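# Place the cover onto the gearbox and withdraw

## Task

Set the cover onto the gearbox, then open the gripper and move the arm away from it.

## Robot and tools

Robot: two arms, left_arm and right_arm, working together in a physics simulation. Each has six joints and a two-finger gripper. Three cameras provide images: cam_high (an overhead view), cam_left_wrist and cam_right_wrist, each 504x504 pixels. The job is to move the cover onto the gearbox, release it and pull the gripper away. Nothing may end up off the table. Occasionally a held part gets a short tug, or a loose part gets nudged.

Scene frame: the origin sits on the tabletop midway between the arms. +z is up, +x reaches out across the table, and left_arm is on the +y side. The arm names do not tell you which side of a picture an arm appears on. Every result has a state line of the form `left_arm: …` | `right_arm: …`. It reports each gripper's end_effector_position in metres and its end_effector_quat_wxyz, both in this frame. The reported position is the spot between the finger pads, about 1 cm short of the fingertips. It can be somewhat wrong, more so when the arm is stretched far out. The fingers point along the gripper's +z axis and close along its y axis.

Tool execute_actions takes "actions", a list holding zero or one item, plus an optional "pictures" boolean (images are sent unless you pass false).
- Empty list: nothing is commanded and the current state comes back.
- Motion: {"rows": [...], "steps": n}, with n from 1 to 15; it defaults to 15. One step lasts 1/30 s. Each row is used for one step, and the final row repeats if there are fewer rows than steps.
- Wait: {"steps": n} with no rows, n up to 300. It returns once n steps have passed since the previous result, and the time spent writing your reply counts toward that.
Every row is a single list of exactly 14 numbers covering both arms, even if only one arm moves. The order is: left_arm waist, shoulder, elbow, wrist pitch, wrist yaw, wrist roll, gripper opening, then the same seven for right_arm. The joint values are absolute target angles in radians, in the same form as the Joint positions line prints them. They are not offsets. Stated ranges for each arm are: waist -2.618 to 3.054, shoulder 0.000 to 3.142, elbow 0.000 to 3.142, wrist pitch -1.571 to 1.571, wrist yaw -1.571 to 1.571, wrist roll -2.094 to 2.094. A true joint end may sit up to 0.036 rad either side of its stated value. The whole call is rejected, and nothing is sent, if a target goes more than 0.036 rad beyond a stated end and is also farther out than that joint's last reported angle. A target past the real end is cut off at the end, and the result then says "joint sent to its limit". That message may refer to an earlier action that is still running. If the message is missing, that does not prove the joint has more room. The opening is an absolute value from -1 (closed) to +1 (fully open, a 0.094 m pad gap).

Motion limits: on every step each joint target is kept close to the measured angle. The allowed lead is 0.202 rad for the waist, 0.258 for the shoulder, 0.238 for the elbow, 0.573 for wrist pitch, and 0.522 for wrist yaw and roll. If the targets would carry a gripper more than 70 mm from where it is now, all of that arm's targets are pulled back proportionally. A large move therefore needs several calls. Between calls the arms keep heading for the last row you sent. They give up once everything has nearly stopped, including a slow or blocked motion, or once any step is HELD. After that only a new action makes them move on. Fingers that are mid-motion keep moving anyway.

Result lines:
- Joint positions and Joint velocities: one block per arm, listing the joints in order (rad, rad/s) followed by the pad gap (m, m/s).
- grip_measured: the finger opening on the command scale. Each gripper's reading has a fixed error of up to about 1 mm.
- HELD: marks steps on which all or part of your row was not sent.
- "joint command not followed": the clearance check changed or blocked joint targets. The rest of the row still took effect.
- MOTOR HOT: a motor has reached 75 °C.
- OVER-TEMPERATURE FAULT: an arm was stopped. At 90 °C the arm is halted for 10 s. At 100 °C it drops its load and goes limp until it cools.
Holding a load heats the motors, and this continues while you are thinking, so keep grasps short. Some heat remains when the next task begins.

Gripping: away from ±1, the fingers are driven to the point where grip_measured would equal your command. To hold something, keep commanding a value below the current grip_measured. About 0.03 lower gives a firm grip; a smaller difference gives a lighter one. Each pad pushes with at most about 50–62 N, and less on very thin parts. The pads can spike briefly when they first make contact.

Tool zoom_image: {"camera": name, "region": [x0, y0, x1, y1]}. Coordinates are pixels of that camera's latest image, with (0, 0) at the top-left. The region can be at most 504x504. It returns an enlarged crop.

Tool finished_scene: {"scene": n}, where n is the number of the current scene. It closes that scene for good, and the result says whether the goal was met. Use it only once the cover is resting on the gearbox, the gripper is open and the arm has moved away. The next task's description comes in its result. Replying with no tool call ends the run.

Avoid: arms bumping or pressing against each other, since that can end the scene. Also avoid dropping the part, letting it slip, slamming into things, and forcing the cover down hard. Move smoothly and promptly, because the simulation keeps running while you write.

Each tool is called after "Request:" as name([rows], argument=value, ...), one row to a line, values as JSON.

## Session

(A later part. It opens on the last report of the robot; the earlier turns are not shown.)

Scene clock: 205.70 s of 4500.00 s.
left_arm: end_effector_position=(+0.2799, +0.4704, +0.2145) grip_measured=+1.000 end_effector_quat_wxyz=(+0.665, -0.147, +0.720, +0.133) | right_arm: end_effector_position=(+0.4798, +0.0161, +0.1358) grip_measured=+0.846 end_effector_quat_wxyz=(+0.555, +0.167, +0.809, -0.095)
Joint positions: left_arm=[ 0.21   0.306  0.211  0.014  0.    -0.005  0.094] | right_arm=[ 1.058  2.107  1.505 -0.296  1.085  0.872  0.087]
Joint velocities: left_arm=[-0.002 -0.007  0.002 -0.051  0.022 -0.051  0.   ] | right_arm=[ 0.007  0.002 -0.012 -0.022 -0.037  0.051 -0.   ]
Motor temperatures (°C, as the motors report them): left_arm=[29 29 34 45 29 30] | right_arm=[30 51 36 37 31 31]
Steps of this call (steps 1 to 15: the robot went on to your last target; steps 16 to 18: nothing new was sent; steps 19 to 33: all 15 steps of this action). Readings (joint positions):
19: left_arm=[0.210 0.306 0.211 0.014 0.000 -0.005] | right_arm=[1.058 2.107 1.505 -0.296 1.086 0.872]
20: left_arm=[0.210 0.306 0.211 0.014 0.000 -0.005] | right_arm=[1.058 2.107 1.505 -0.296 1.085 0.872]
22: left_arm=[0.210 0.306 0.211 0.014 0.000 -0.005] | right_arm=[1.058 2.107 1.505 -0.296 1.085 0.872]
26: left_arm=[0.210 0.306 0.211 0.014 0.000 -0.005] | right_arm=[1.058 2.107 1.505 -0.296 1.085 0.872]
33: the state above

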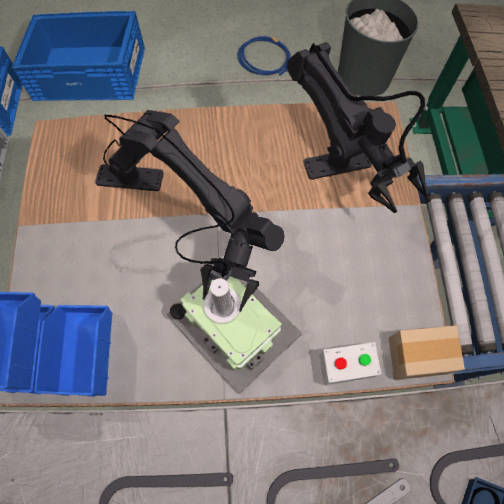

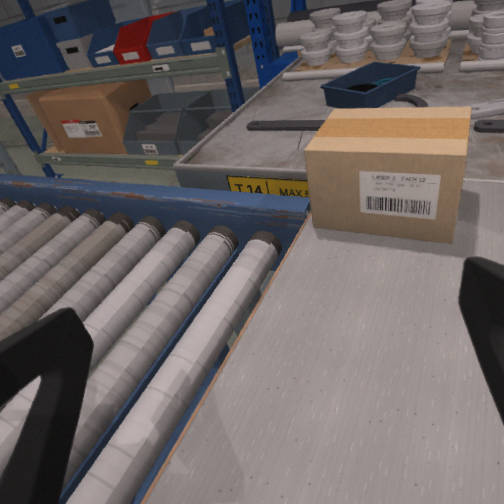

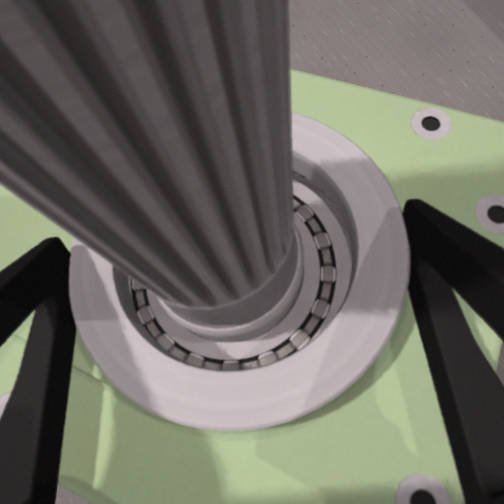

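Saturated; relax q2.

Request:
execute_actions([
  {"rows":[[0.2,0.3,0.2,0,0,0,1,1.078,2.052,1.595,-0.2,1.19,0.87,0.8]],"steps":15},
])

Request:
zoom_image(camera="cam_high", region=[170,280,290,400])

Scene clock: 206.73 s of 4500.00 s.
left_arm: end_effector_position=(+0.2799, +0.4704, +0.2145) grip_measured=+1.000 end_effector_quat_wxyz=(+0.665, -0.147, +0.720, +0.133) | right_arm: end_effector_position=(+0.4805, +0.0201, +0.1381) grip_measured=+0.846 end_effector_quat_wxyz=(+0.555, +0.162, +0.810, -0.093)
Joint positions: left_arm=[ 0.21   0.306  0.211  0.014  0.    -0.005  0.094] | right_arm=[ 1.062  2.111  1.518 -0.3    1.081  0.862  0.087]
Joint velocities: left_arm=[-0.012  0.002 -0.002 -0.066  0.022 -0.022  0.   ] | right_arm=[-0.007 -0.027 -0.012 -0.022 -0.037 -0.007 -0.001]
Motor temperatures (°C, as the motors report them): left_arm=[29 29 34 45 29 30] | right_arm=[30 51 37 37 31 31]
Steps of this call (steps 1 to 15: the robot went on to your last target; step 16: nothing new was sent; steps 17 to 31: all 15 steps of this action). Readings (joint positions):
17: left_arm=[0.210 0.306 0.211 0.014 0.000 -0.005] | right_arm=[1.058 2.108 1.506 -0.297 1.086 0.872]
18: left_arm=[0.210 0.306 0.211 0.014 0.000 -0.005] | right_arm=[1.058 2.109 1.510 -0.299 1.086 0.869]
20: left_arm=[0.210 0.306 0.211 0.014 0.000 -0.005] | right_arm=[1.060 2.110 1.515 -0.300 1.083 0.866]
24: left_arm=[0.210 0.306 0.211 0.014 0.000 -0.005] | right_arm=[1.062 2.111 1.518 -0.300 1.081 0.862]
31: the state above

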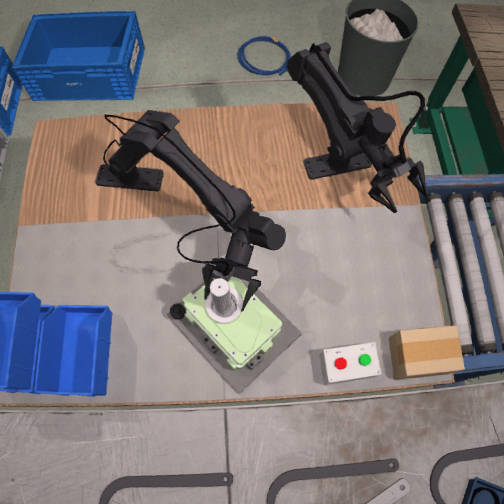

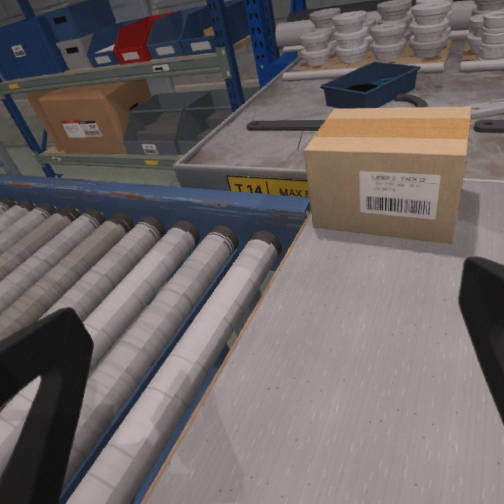

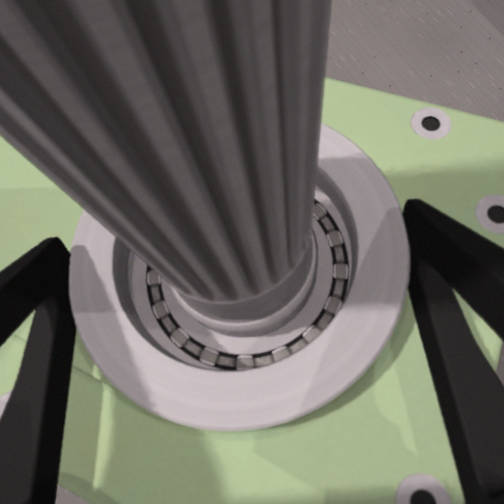

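Region (170, 280, 290, 400) of cam_high's 504x504 image, scaled by 4.200, with more detail than that image has.

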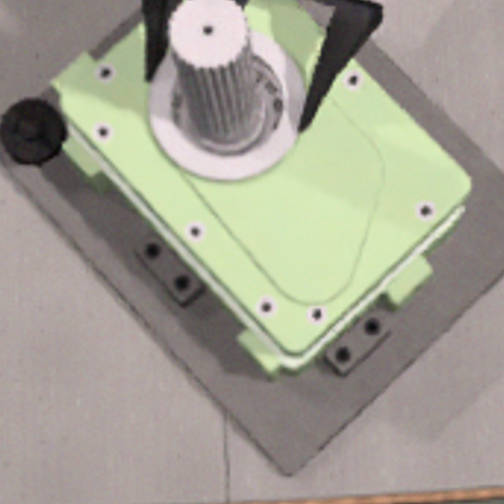

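Request:
execute_actions([
  {"rows":[[0.2,0.3,0.2,0,0,0,1,1.07,2.04,1.52,-0.175,1.19,0.87,0.8]],"steps":15},
])

Request:
zoom_image(camera="cam_high", region=[170,280,290,400])

Scene clock: 207.63 s of 4500.00 s.
left_arm: end_effector_position=(+0.2799, +0.4704, +0.2145) grip_measured=+1.000 end_effector_quat_wxyz=(+0.665, -0.147, +0.720, +0.133) | right_arm: end_effector_position=(+0.4802, +0.0199, +0.1351) grip_measured=+0.846 end_effector_quat_wxyz=(+0.556, +0.164, +0.809, -0.090)
Joint positions: left_arm=[ 0.21   0.306  0.211  0.014  0.    -0.005  0.094] | right_arm=[ 1.062  2.111  1.503 -0.276  1.08   0.861  0.087]
Joint velocities: left_arm=[-0.022  0.007 -0.012  0.007  0.037 -0.037  0.   ] | right_arm=[-0.007  0.007  0.002  0.051 -0.051  0.022 -0.   ]
Motor temperatures (°C, as the motors report them): left_arm=[29 29 34 45 29 30] | right_arm=[30 51 37 37 31 31]
Steps of this call (steps 1 to 12: the robot went on to your last target; steps 13 to 27: all 15 steps of this action). Readings (joint positions):
13: left_arm=[0.210 0.306 0.211 0.014 0.000 -0.005] | right_arm=[1.062 2.111 1.516 -0.297 1.081 0.861]
14: left_arm=[0.210 0.306 0.211 0.014 0.000 -0.005] | right_arm=[1.062 2.111 1.511 -0.290 1.081 0.861]
16: left_arm=[0.210 0.306 0.211 0.014 0.000 -0.005] | right_arm=[1.062 2.111 1.505 -0.282 1.080 0.861]
20: left_arm=[0.210 0.306 0.211 0.014 0.000 -0.005] | right_arm=[1.062 2.111 1.503 -0.276 1.080 0.861]
27: the state above

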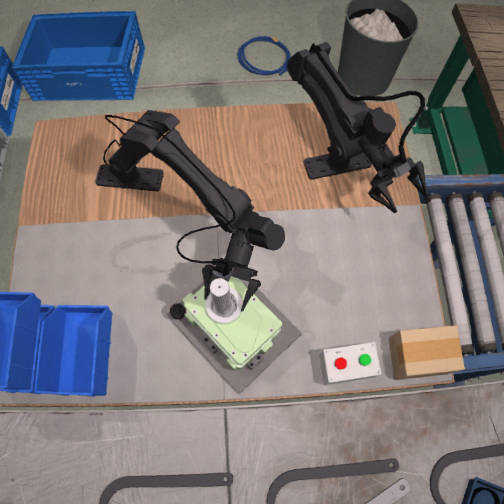

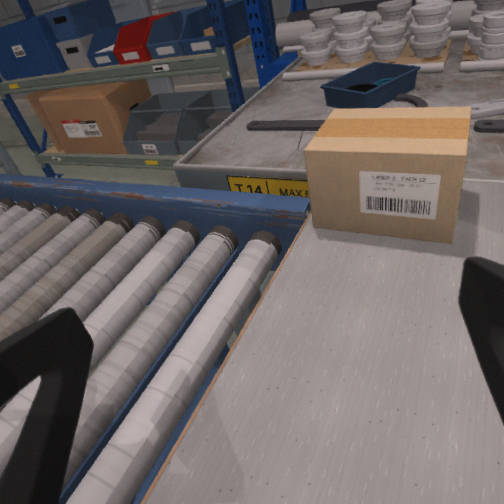

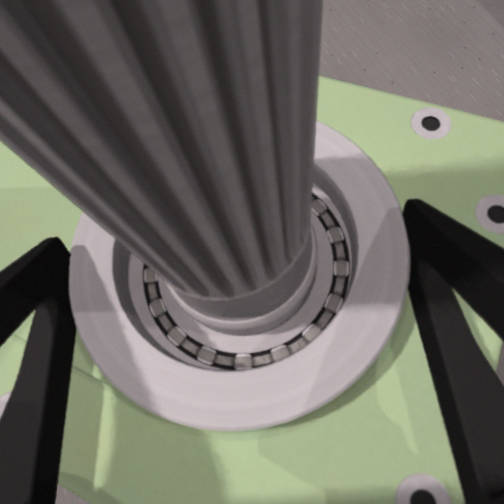

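Region (170, 280, 290, 400) of cam_high's 504x504 image, scaled by 4.200, with more detail than that image has.

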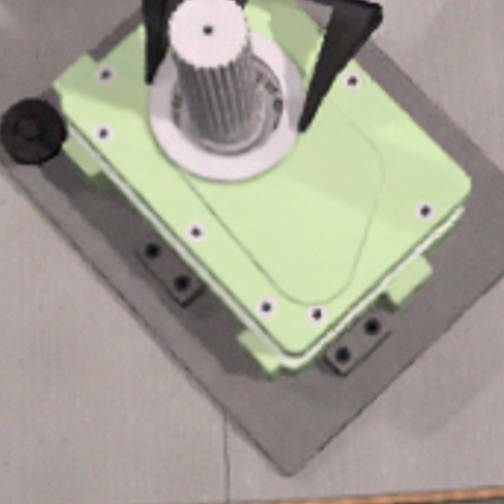

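Need ~1.5 mm radial in: q2 −0.005, q3 −0.01.

Request:
execute_actions([
  {"rows":[[0.2,0.3,0.2,0,0,0,1,1.066,2.022,1.508,-0.175,1.19,0.87,0.8]],"steps":15},
])

Scene clock: 208.43 s of 4500.00 s.
left_arm: end_effector_position=(+0.2799, +0.4704, +0.2145) grip_measured=+1.000 end_effector_quat_wxyz=(+0.665, -0.147, +0.720, +0.133) | right_arm: end_effector_position=(+0.4801, +0.0195, +0.1337) grip_measured=+0.846 end_effector_quat_wxyz=(+0.557, +0.165, +0.809, -0.089)
Joint positions: left_arm=[ 0.21   0.306  0.211  0.014  0.    -0.005  0.094] | right_arm=[ 1.062  2.111  1.495 -0.264  1.081  0.86   0.087]
Joint velocities: left_arm=[-0.017  0.007 -0.002  0.095 -0.037  0.051  0.   ] | right_arm=[-0.012 -0.002 -0.002 -0.007 -0.022 -0.037  0.   ]
Motor temperatures (°C, as the motors report them): left_arm=[29 29 34 45 29 30] | right_arm=[30 52 37 37 32 31]
Steps of this call (steps 1 to 9: the robot went on to your last target; steps 10 to 24: all 15 steps of this action). Readings (joint positions):
10: left_arm=[0.210 0.306 0.211 0.014 0.000 -0.005] | right_arm=[1.062 2.111 1.501 -0.274 1.080 0.861]
11: left_arm=[0.210 0.306 0.211 0.014 0.000 -0.005] | right_arm=[1.062 2.111 1.498 -0.271 1.080 0.861]
13: left_arm=[0.210 0.306 0.211 0.014 0.000 -0.005] | right_arm=[1.062 2.111 1.495 -0.266 1.080 0.860]
17: left_arm=[0.210 0.306 0.211 0.014 0.000 -0.005] | right_arm=[1.062 2.111 1.495 -0.264 1.081 0.860]
24: the state above

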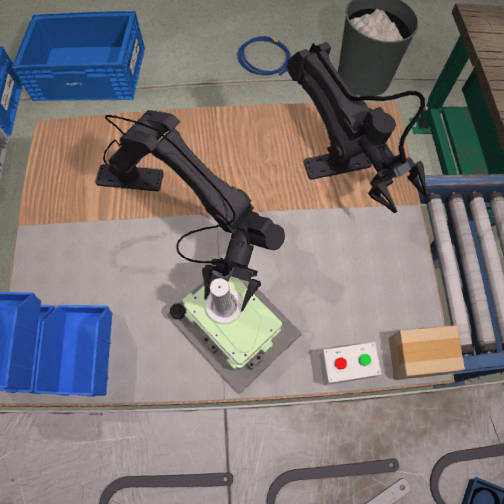

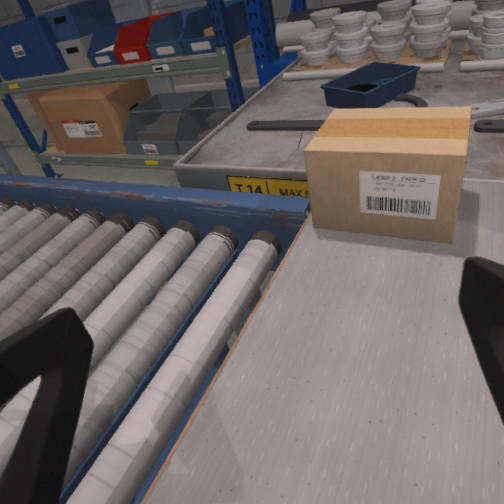

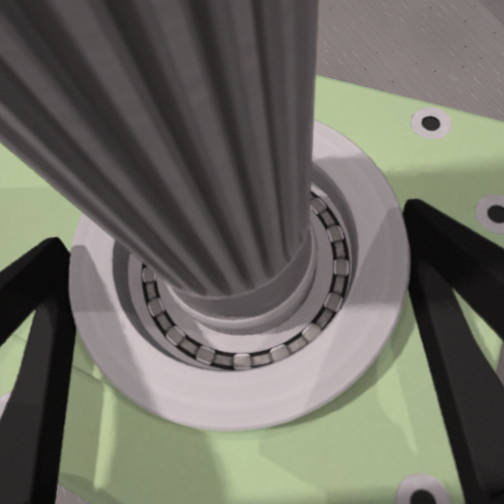

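Request:
execute_actions([
  {"rows":[[0.2,0.3,0.2,0,0,0,1,1.062,2.018,1.495,-0.19,1.17,0.87,0.8]],"steps":15},
])

Scene clock: 209.37 s of 4500.00 s.
left_arm: end_effector_position=(+0.2799, +0.4704, +0.2145) grip_measured=+1.000 end_effector_quat_wxyz=(+0.665, -0.147, +0.720, +0.133) | right_arm: end_effector_position=(+0.4802, +0.0188, +0.1338) grip_measured=+0.846 end_effector_quat_wxyz=(+0.556, +0.164, +0.810, -0.087)
Joint positions: left_arm=[ 0.21   0.306  0.211  0.014  0.    -0.005  0.094] | right_arm=[ 1.059  2.104  1.488 -0.258  1.072  0.855  0.087]
Joint velocities: left_arm=[-0.022 -0.007 -0.002  0.037 -0.037 -0.007  0.   ] | right_arm=[ 0.022  0.002  0.002 -0.037  0.081  0.051  0.001]
Motor temperatures (°C, as the motors report them): left_arm=[29 29 34 45 29 30] | right_arm=[30 52 37 37 32 31]
Steps of this call (steps 1 to 13: the robot went on to your last target; steps 14 to 28: all 15 steps of this action). Readings (joint positions):
14: left_arm=[0.210 0.306 0.211 0.014 0.000 -0.005] | right_arm=[1.062 2.110 1.493 -0.263 1.080 0.859]
15: left_arm=[0.210 0.306 0.211 0.014 0.000 -0.005] | right_arm=[1.061 2.108 1.491 -0.260 1.079 0.857]
17: left_arm=[0.210 0.306 0.211 0.014 0.000 -0.005] | right_arm=[1.060 2.106 1.489 -0.259 1.074 0.856]
21: left_arm=[0.210 0.306 0.211 0.014 0.000 -0.005] | right_arm=[1.059 2.104 1.488 -0.258 1.072 0.855]
28: the state above

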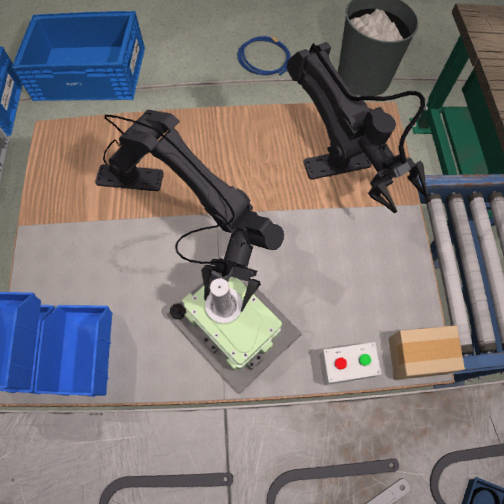

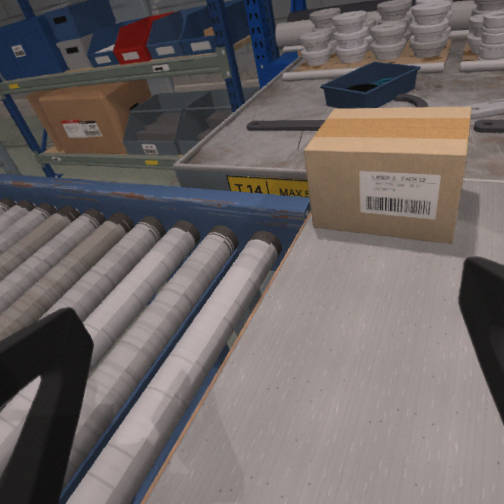

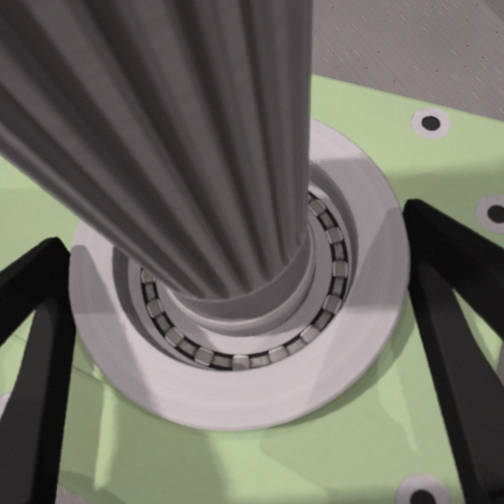

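Lower using q3 (pulls inward).

Request:
execute_actions([
  {"rows":[[0.2,0.3,0.2,0,0,0,1,1.064,2.03,1.47,-0.17,1.185,0.87,0.8]],"steps":15},
])

Request:
zoom_image(camera="cam_high", region=[170,280,290,400])

Scene clock: 210.33 s of 4500.00 s.
left_arm: end_effector_position=(+0.2799, +0.4704, +0.2145) grip_measured=+1.000 end_effector_quat_wxyz=(+0.665, -0.147, +0.720, +0.133) | right_arm: end_effector_position=(+0.4801, +0.0180, +0.1330) grip_measured=+0.846 end_effector_quat_wxyz=(+0.560, +0.165, +0.807, -0.086)
Joint positions: left_arm=[ 0.21   0.306  0.211  0.014  0.    -0.005  0.094] | right_arm=[ 1.059  2.102  1.471 -0.228  1.079  0.846  0.087]
Joint velocities: left_arm=[ 0.012 -0.007 -0.012  0.037  0.007 -0.095  0.   ] | right_arm=[ 0.002 -0.017  0.002  0.022  0.022 -0.037 -0.   ]
Motor temperatures (°C, as the motors report them): left_arm=[29 29 34 45 29 30] | right_arm=[30 52 37 37 32 31]
Steps of this call (steps 1 to 14: the robot went on to your last target; steps 15 to 29: all 15 steps of this action). Readings (joint positions):
15: left_arm=[0.210 0.306 0.211 0.014 0.000 -0.005] | right_arm=[1.059 2.104 1.484 -0.253 1.073 0.854]
16: left_arm=[0.210 0.306 0.211 0.014 0.000 -0.005] | right_arm=[1.059 2.104 1.479 -0.245 1.075 0.852]
18: left_arm=[0.210 0.306 0.211 0.014 0.000 -0.005] | right_arm=[1.059 2.103 1.474 -0.235 1.078 0.849]
22: left_arm=[0.210 0.306 0.211 0.014 0.000 -0.005] | right_arm=[1.059 2.102 1.471 -0.229 1.079 0.847]
29: the state above

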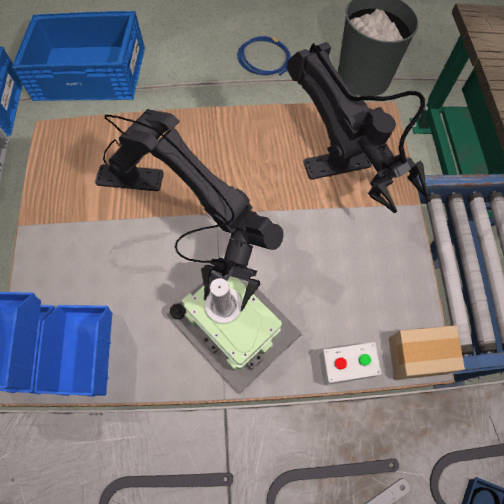

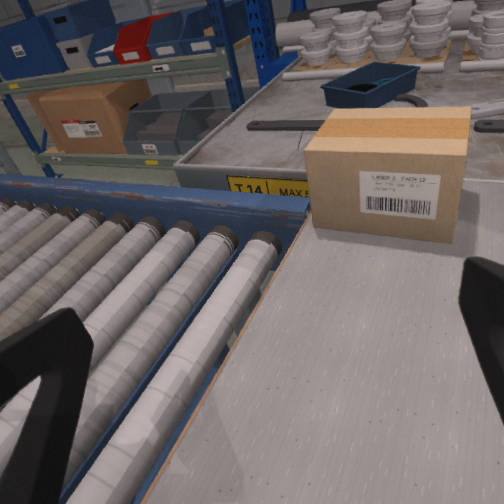

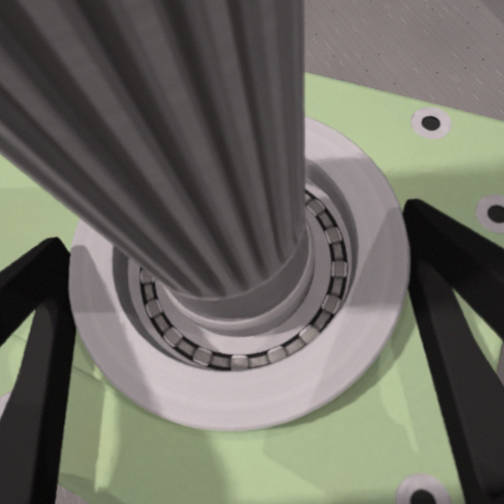

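Region (170, 280, 290, 400) of cam_high's 504x504 image, scaled by 4.200, with more detail than that image has.

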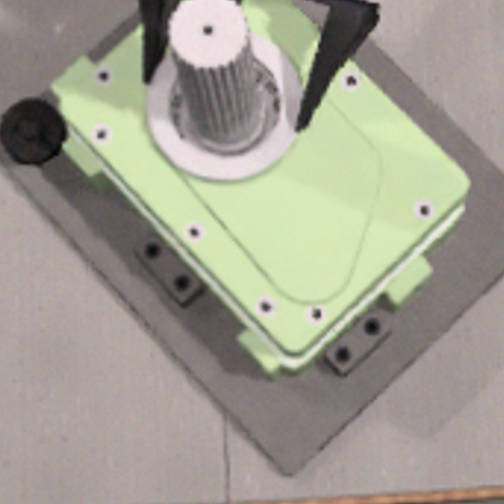

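Request:
execute_actions([
  {"rows":[[0.2,0.3,0.2,0,0,0,1,1.075,2.015,1.45,-0.18,1.185,0.89,0.8]],"steps":15},
])

Request:
zoom_image(camera="cam_high", region=[170,280,290,400])

Scene clock: 212.53 s of 4500.00 s.
left_arm: end_effector_position=(+0.2799, +0.4704, +0.2145) grip_measured=+1.000 end_effector_quat_wxyz=(+0.665, -0.147, +0.720, +0.133) | right_arm: end_effector_position=(+0.4791, +0.0174, +0.1329) grip_measured=+0.846 end_effector_quat_wxyz=(+0.562, +0.169, +0.805, -0.080)
Joint positions: left_arm=[ 0.21   0.306  0.211  0.014  0.    -0.005  0.094] | right_arm=[ 1.06   2.095  1.455 -0.209  1.079  0.851  0.087]
Joint velocities: left_arm=[-0.007  0.007 -0.002 -0.037  0.051  0.037  0.   ] | right_arm=[ 0.007 -0.007  0.002 -0.066 -0.022 -0.022 -0.   ]
Motor temperatures (°C, as the motors report them): left_arm=[29 29 34 45 29 30] | right_arm=[30 52 36 37 32 31]
Steps of this call (steps 1 to 15: the robot went on to your last target; steps 16 to 51: nothing new was sent; steps 52 to 66: all 15 steps of this action). Readings (joint positions):
52: left_arm=[0.210 0.306 0.211 0.014 0.000 -0.005] | right_arm=[1.060 2.100 1.468 -0.225 1.079 0.846]
53: left_arm=[0.210 0.306 0.211 0.014 0.000 -0.005] | right_arm=[1.060 2.098 1.463 -0.219 1.079 0.847]
55: left_arm=[0.210 0.306 0.211 0.014 0.000 -0.005] | right_arm=[1.060 2.096 1.457 -0.213 1.078 0.850]
59: left_arm=[0.210 0.306 0.211 0.014 0.000 -0.005] | right_arm=[1.060 2.095 1.455 -0.209 1.079 0.851]
66: the state above

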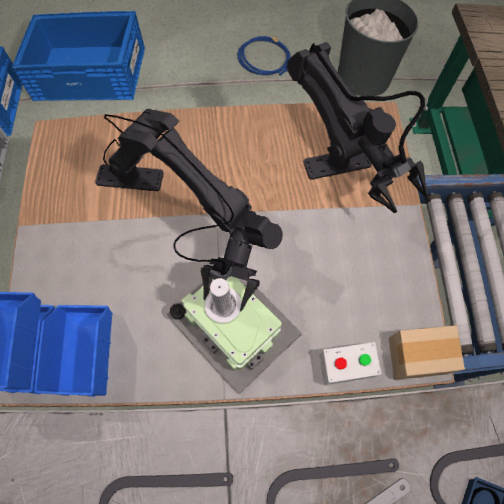

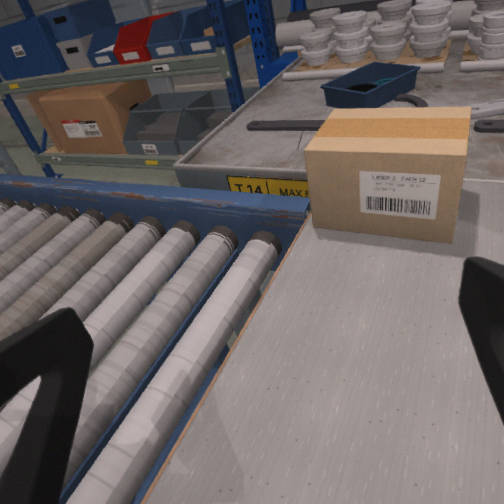

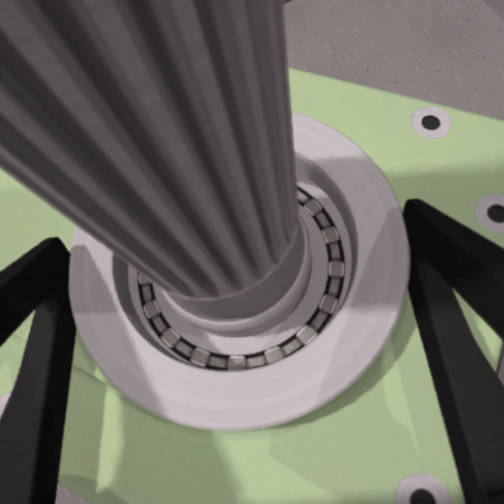

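Region (170, 280, 290, 400) of cam_high's 504x504 image, scaled by 4.200, with more detail than that image has.

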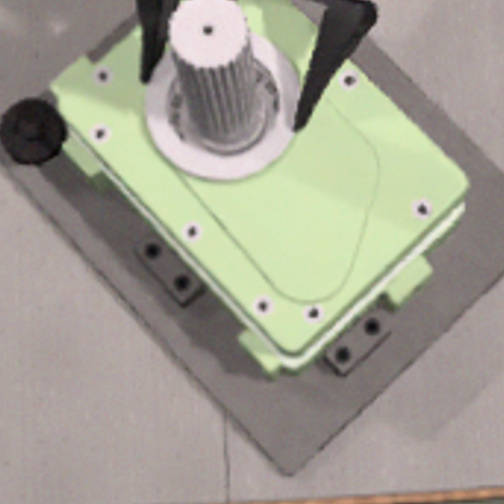

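Request:
execute_actions([
  {"rows":[[0.2,0.3,0.2,0,0,0,1,1.068,2.07,1.49,-0.18,1.185,0.88,0.8]],"steps":15},
])

Request:
zoom_image(camera="cam_high", region=[170,280,290,400])

Scene clock: 213.53 s of 4500.00 s.
left_arm: end_effector_position=(+0.2799, +0.4704, +0.2145) grip_measured=+1.000 end_effector_quat_wxyz=(+0.665, -0.147, +0.720, +0.133) | right_arm: end_effector_position=(+0.4788, +0.0157, +0.1317) grip_measured=+0.846 end_effector_quat_wxyz=(+0.564, +0.170, +0.803, -0.086)
Joint positions: left_arm=[ 0.21   0.306  0.211  0.014  0.    -0.005  0.094] | right_arm=[ 1.06   2.101  1.455 -0.211  1.092  0.855  0.087]
Joint velocities: left_arm=[-0.007  0.002 -0.007 -0.007 -0.007 -0.051  0.   ] | right_arm=[ 0.012 -0.002  0.007 -0.007 -0.007  0.022 -0.001]
Motor temperatures (°C, as the motors report them): left_arm=[29 29 34 45 29 30] | right_arm=[30 52 36 37 32 31]
Steps of this call (steps 1 to 15: the robot went on to your last target; steps 16 to 30: all 15 steps of this action). Readings (joint positions):
16: left_arm=[0.210 0.306 0.211 0.014 0.000 -0.005] | right_arm=[1.060 2.096 1.455 -0.209 1.080 0.851]
17: left_arm=[0.210 0.306 0.211 0.014 0.000 -0.005] | right_arm=[1.060 2.098 1.455 -0.209 1.082 0.851]
19: left_arm=[0.210 0.306 0.211 0.014 0.000 -0.005] | right_arm=[1.060 2.100 1.455 -0.211 1.088 0.853]
23: left_arm=[0.210 0.306 0.211 0.014 0.000 -0.005] | right_arm=[1.060 2.101 1.455 -0.211 1.092 0.855]
30: the state above

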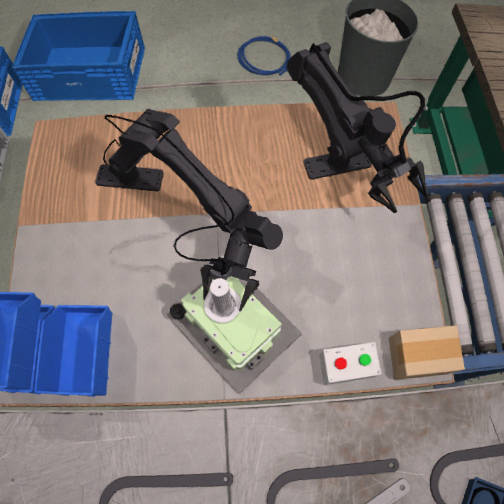

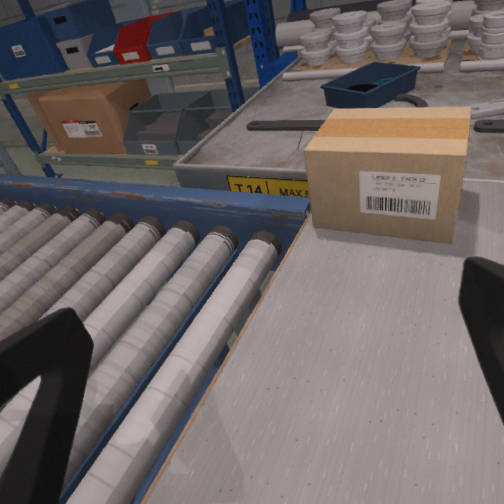

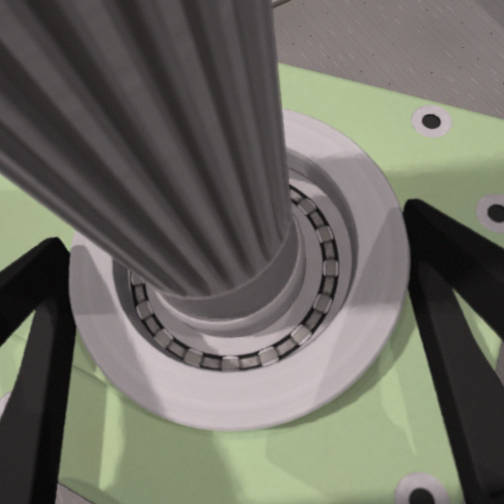

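Region (170, 280, 290, 400) of cam_high's 504x504 image, scaled by 4.200, with more detail than that image has.

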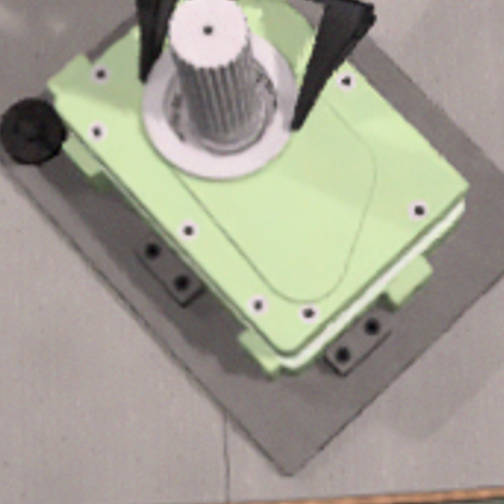

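Request:
execute_actions([
  {"rows":[[0.2,0.3,0.2,0,0,0,1,1.068,2.065,1.54,-0.18,1.17,0.87,0.8]],"steps":15},
])

Request:
zoom_image(camera="cam_high", region=[170,280,290,400])

Scene clock: 214.63 s of 4500.00 s.
left_arm: end_effector_position=(+0.2799, +0.4704, +0.2145) grip_measured=+1.000 end_effector_quat_wxyz=(+0.665, -0.147, +0.720, +0.133) | right_arm: end_effector_position=(+0.4794, +0.0164, +0.1328) grip_measured=+0.846 end_effector_quat_wxyz=(+0.562, +0.168, +0.805, -0.090)
Joint positions: left_arm=[ 0.21   0.306  0.211  0.014  0.    -0.005  0.094] | right_arm=[ 1.06   2.106  1.474 -0.239  1.092  0.858  0.087]
Joint velocities: left_arm=[-0.002 -0.007 -0.027 -0.007 -0.081 -0.007  0.   ] | right_arm=[ 0.002 -0.002 -0.007 -0.037 -0.007 -0.007 -0.   ]
Motor temperatures (°C, as the motors report them): left_arm=[29 29 34 45 29 30] | right_arm=[30 52 37 37 32 31]
Steps of this call (steps 1 to 15: the robot went on to your last target; steps 16 to 18: nothing new was sent; steps 19 to 33: all 15 steps of this action). Readings (joint positions):
19: left_arm=[0.210 0.306 0.211 0.014 0.000 -0.005] | right_arm=[1.060 2.101 1.459 -0.215 1.091 0.855]
20: left_arm=[0.210 0.306 0.211 0.014 0.000 -0.005] | right_arm=[1.060 2.103 1.465 -0.224 1.092 0.855]
22: left_arm=[0.210 0.306 0.211 0.014 0.000 -0.005] | right_arm=[1.060 2.105 1.471 -0.233 1.092 0.856]
26: left_arm=[0.210 0.306 0.211 0.014 0.000 -0.005] | right_arm=[1.060 2.106 1.474 -0.238 1.092 0.858]
33: the state above

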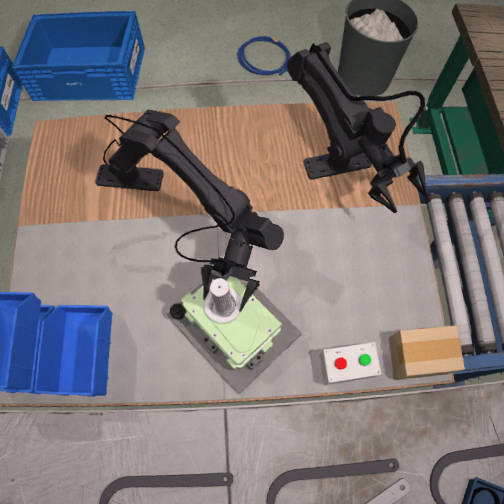

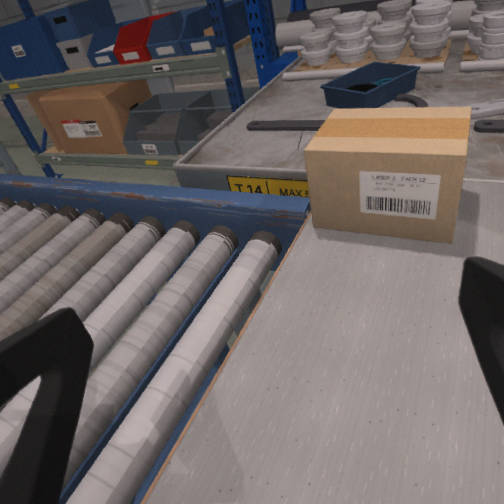

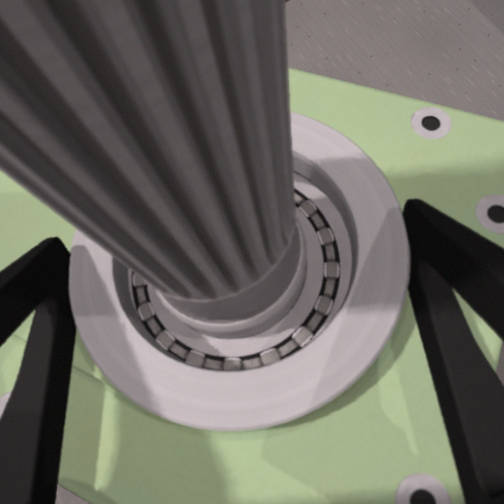

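Region (170, 280, 290, 400) of cam_high's 504x504 image, scaled by 4.200, with more detail than that image has.

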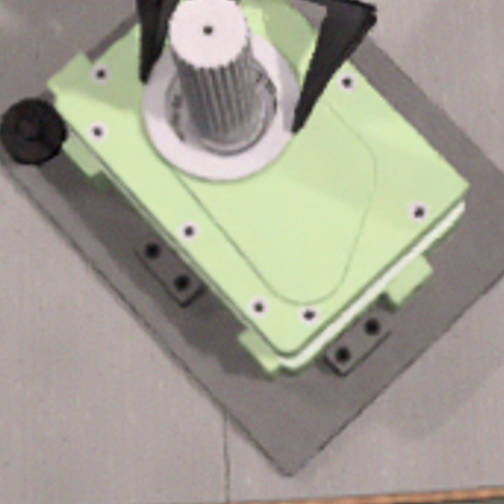

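Now q1+ ~0.003 (back-left).

Request:
execute_actions([
  {"rows":[[0.2,0.3,0.2,0,0,0,1,1.088,2.055,1.54,-0.16,1.18,0.87,0.8]],"steps":15},
])

Scene clock: 215.60 s of 4500.00 s.
left_arm: end_effector_position=(+0.2799, +0.4704, +0.2145) grip_measured=+1.000 end_effector_quat_wxyz=(+0.665, -0.147, +0.720, +0.133) | right_arm: end_effector_position=(+0.4791, +0.0168, +0.1329) grip_measured=+0.846 end_effector_quat_wxyz=(+0.562, +0.168, +0.805, -0.090)
Joint positions: left_arm=[ 0.21   0.306  0.211  0.014  0.    -0.005  0.094] | right_arm=[ 1.062  2.106  1.474 -0.239  1.093  0.858  0.087]
Joint velocities: left_arm=[-0.017 -0.022 -0.007  0.007 -0.007 -0.066  0.   ] | right_arm=[ 0.002  0.002 -0.012  0.051  0.037 -0.051  0.   ]
Motor temperatures (°C, as the motors report them): left_arm=[29 29 34 45 29 30] | right_arm=[30 52 37 37 32 31]
Steps of this call (steps 1 to 14: the robot went on to your last target; steps 15 to 29: all 15 steps of this action). Readings (joint positions):
15: left_arm=[0.210 0.306 0.211 0.014 0.000 -0.005] | right_arm=[1.061 2.106 1.474 -0.239 1.092 0.858]
16: left_arm=[0.210 0.306 0.211 0.014 0.000 -0.005] | right_arm=[1.062 2.106 1.474 -0.239 1.093 0.858]
18: left_arm=[0.210 0.306 0.211 0.014 0.000 -0.005] | right_arm=[1.062 2.106 1.474 -0.239 1.093 0.858]
22: left_arm=[0.210 0.306 0.211 0.014 0.000 -0.005] | right_arm=[1.062 2.106 1.474 -0.239 1.093 0.858]
29: the state above

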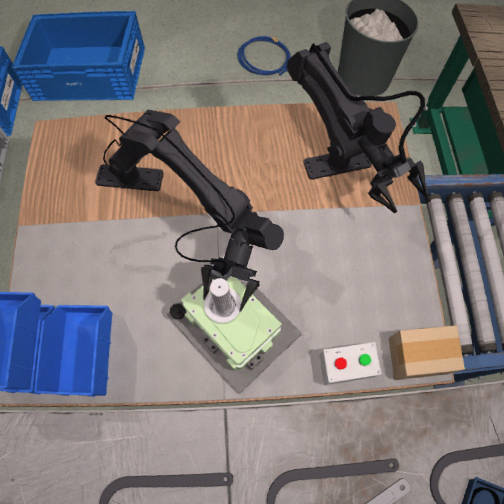

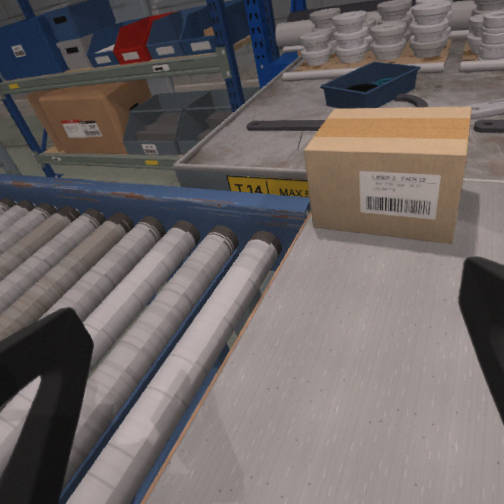

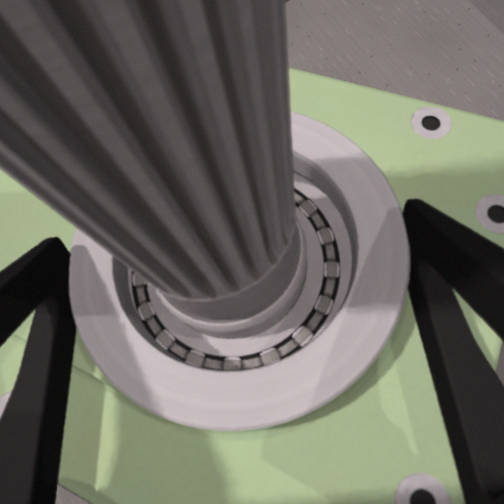

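Request:
execute_actions([
  {"rows":[[0.2,0.3,0.2,0,0,0,1,1.085,2.055,1.558,-0.15,1.17,0.87,0.8]],"steps":15},
])

Request:
zoom_image(camera="cam_high", region=[170,280,290,400])

Scene clock: 216.73 s of 4500.00 s.
left_arm: end_effector_position=(+0.2799, +0.4704, +0.2145) grip_measured=+1.000 end_effector_quat_wxyz=(+0.665, -0.147, +0.720, +0.133) | right_arm: end_effector_position=(+0.4797, +0.0196, +0.1339) grip_measured=+0.846 end_effector_quat_wxyz=(+0.561, +0.167, +0.806, -0.087)
Joint positions: left_arm=[ 0.21   0.306  0.211  0.014  0.    -0.005  0.094] | right_arm=[ 1.063  2.108  1.484 -0.243  1.086  0.857  0.087]
Joint velocities: left_arm=[ 0.007 -0.007 -0.007 -0.037 -0.066 -0.037  0.   ] | right_arm=[-0.012  0.002 -0.002 -0.066 -0.051  0.037 -0.   ]
Motor temperatures (°C, as the motors report them): left_arm=[29 29 34 45 29 30] | right_arm=[30 52 37 37 32 31]
Steps of this call (steps 1 to 15: the robot went on to your last target; steps 16 to 19: nothing new was sent; steps 20 to 34: all 15 steps of this action). Readings (joint positions):
20: left_arm=[0.210 0.306 0.211 0.014 0.000 -0.005] | right_arm=[1.062 2.106 1.476 -0.240 1.092 0.858]
21: left_arm=[0.210 0.306 0.211 0.014 0.000 -0.005] | right_arm=[1.062 2.107 1.479 -0.241 1.092 0.858]
23: left_arm=[0.210 0.306 0.211 0.014 0.000 -0.005] | right_arm=[1.063 2.107 1.482 -0.243 1.089 0.857]
27: left_arm=[0.210 0.306 0.211 0.014 0.000 -0.005] | right_arm=[1.063 2.108 1.484 -0.243 1.087 0.857]
34: the state above

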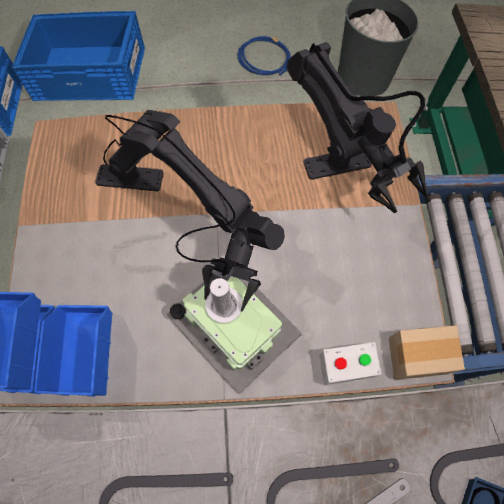

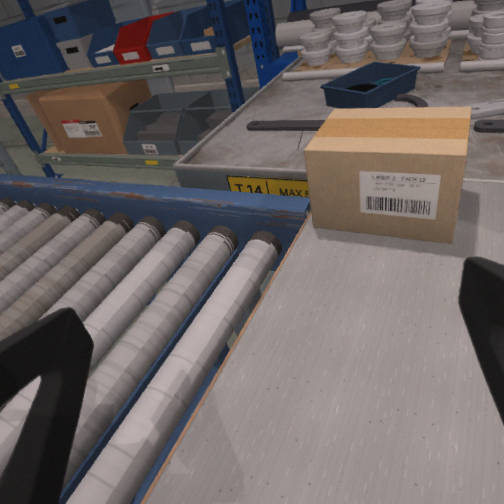

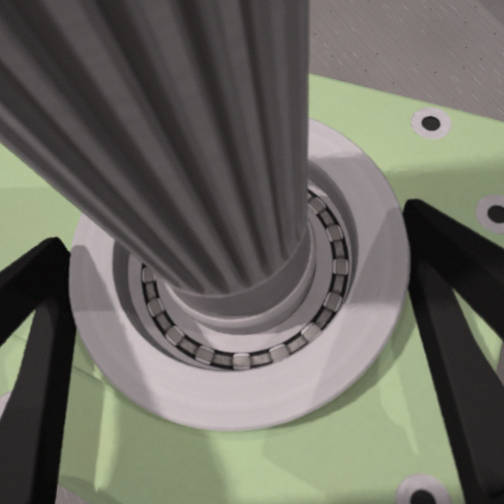

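Region (170, 280, 290, 400) of cam_high's 504x504 image, scaled by 4.200, with more detail than that image has.

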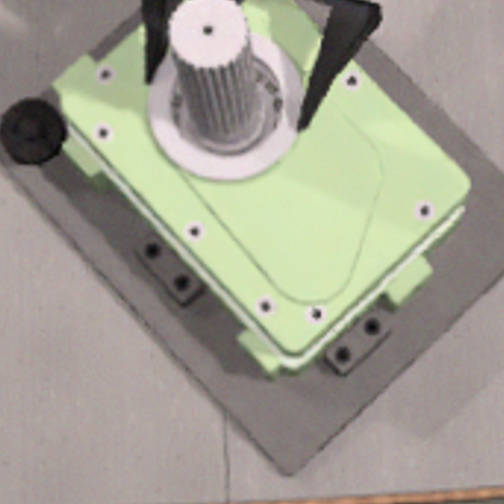

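Request:
execute_actions([
  {"rows":[[0.2,0.3,0.2,0,0,0,1,1.07,2.08,1.52,-0.17,1.19,0.87,0.8]],"steps":15},
])

Request:
zoom_image(camera="cam_high", region=[170,280,290,400])

Scene clock: 217.97 s of 4500.00 s.
left_arm: end_effector_position=(+0.2799, +0.4704, +0.2145) grip_measured=+1.000 end_effector_quat_wxyz=(+0.665, -0.147, +0.720, +0.133) | right_arm: end_effector_position=(+0.4796, +0.0193, +0.1323) grip_measured=+0.846 end_effector_quat_wxyz=(+0.562, +0.164, +0.805, -0.093)
Joint positions: left_arm=[ 0.21   0.306  0.211  0.014  0.    -0.005  0.094] | right_arm=[ 1.064  2.114  1.484 -0.241  1.094  0.85   0.087]
Joint velocities: left_arm=[-0.007 -0.027  0.002  0.022 -0.022  0.022  0.   ] | right_arm=[-0.007  0.017 -0.017 -0.022  0.007 -0.007  0.   ]
Motor temperatures (°C, as the motors report them): left_arm=[29 29 34 45 29 30] | right_arm=[30 52 37 37 32 31]
Steps of this call (steps 1 to 15: the robot went on to your last target; steps 16 to 22: nothing new was sent; steps 23 to 37: all 15 steps of this action). Readings (joint positions):
23: left_arm=[0.210 0.306 0.211 0.014 0.000 -0.005] | right_arm=[1.063 2.110 1.484 -0.243 1.087 0.857]
24: left_arm=[0.210 0.306 0.211 0.014 0.000 -0.005] | right_arm=[1.063 2.112 1.484 -0.243 1.091 0.855]
26: left_arm=[0.210 0.306 0.211 0.014 0.000 -0.005] | right_arm=[1.064 2.114 1.484 -0.241 1.094 0.851]
30: left_arm=[0.210 0.306 0.211 0.014 0.000 -0.005] | right_arm=[1.064 2.114 1.484 -0.241 1.094 0.850]
37: the state above

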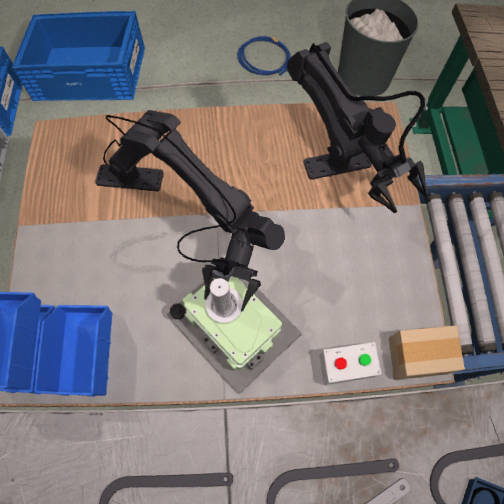

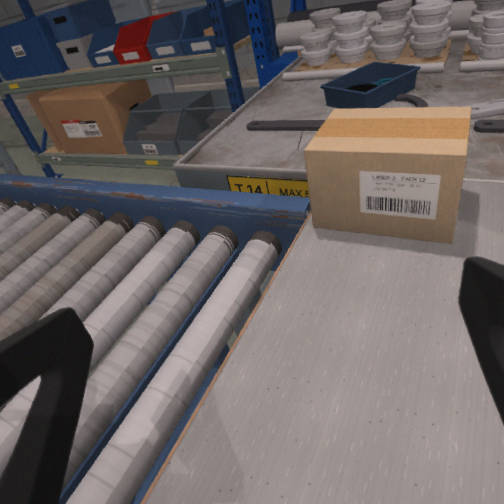

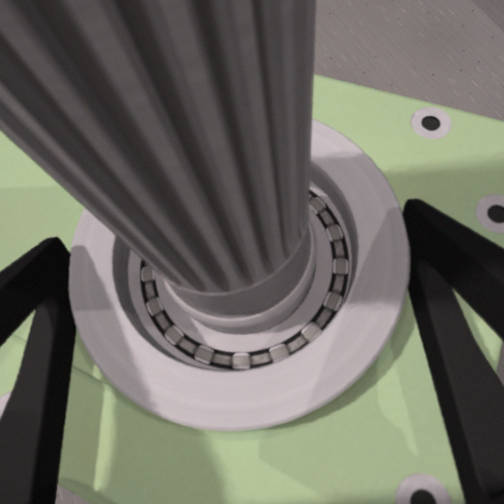

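Region (170, 280, 290, 400) of cam_high's 504x504 image, scaled by 4.200, with more detail than that image has.

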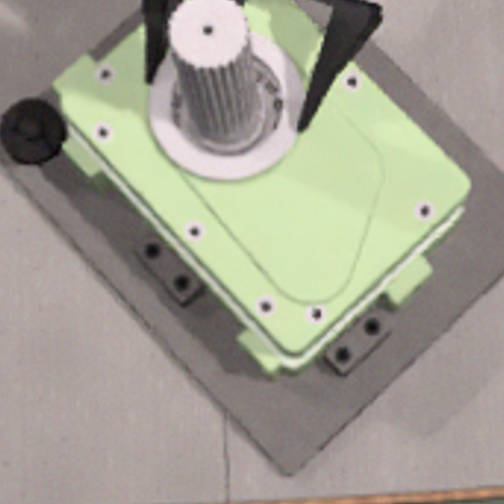

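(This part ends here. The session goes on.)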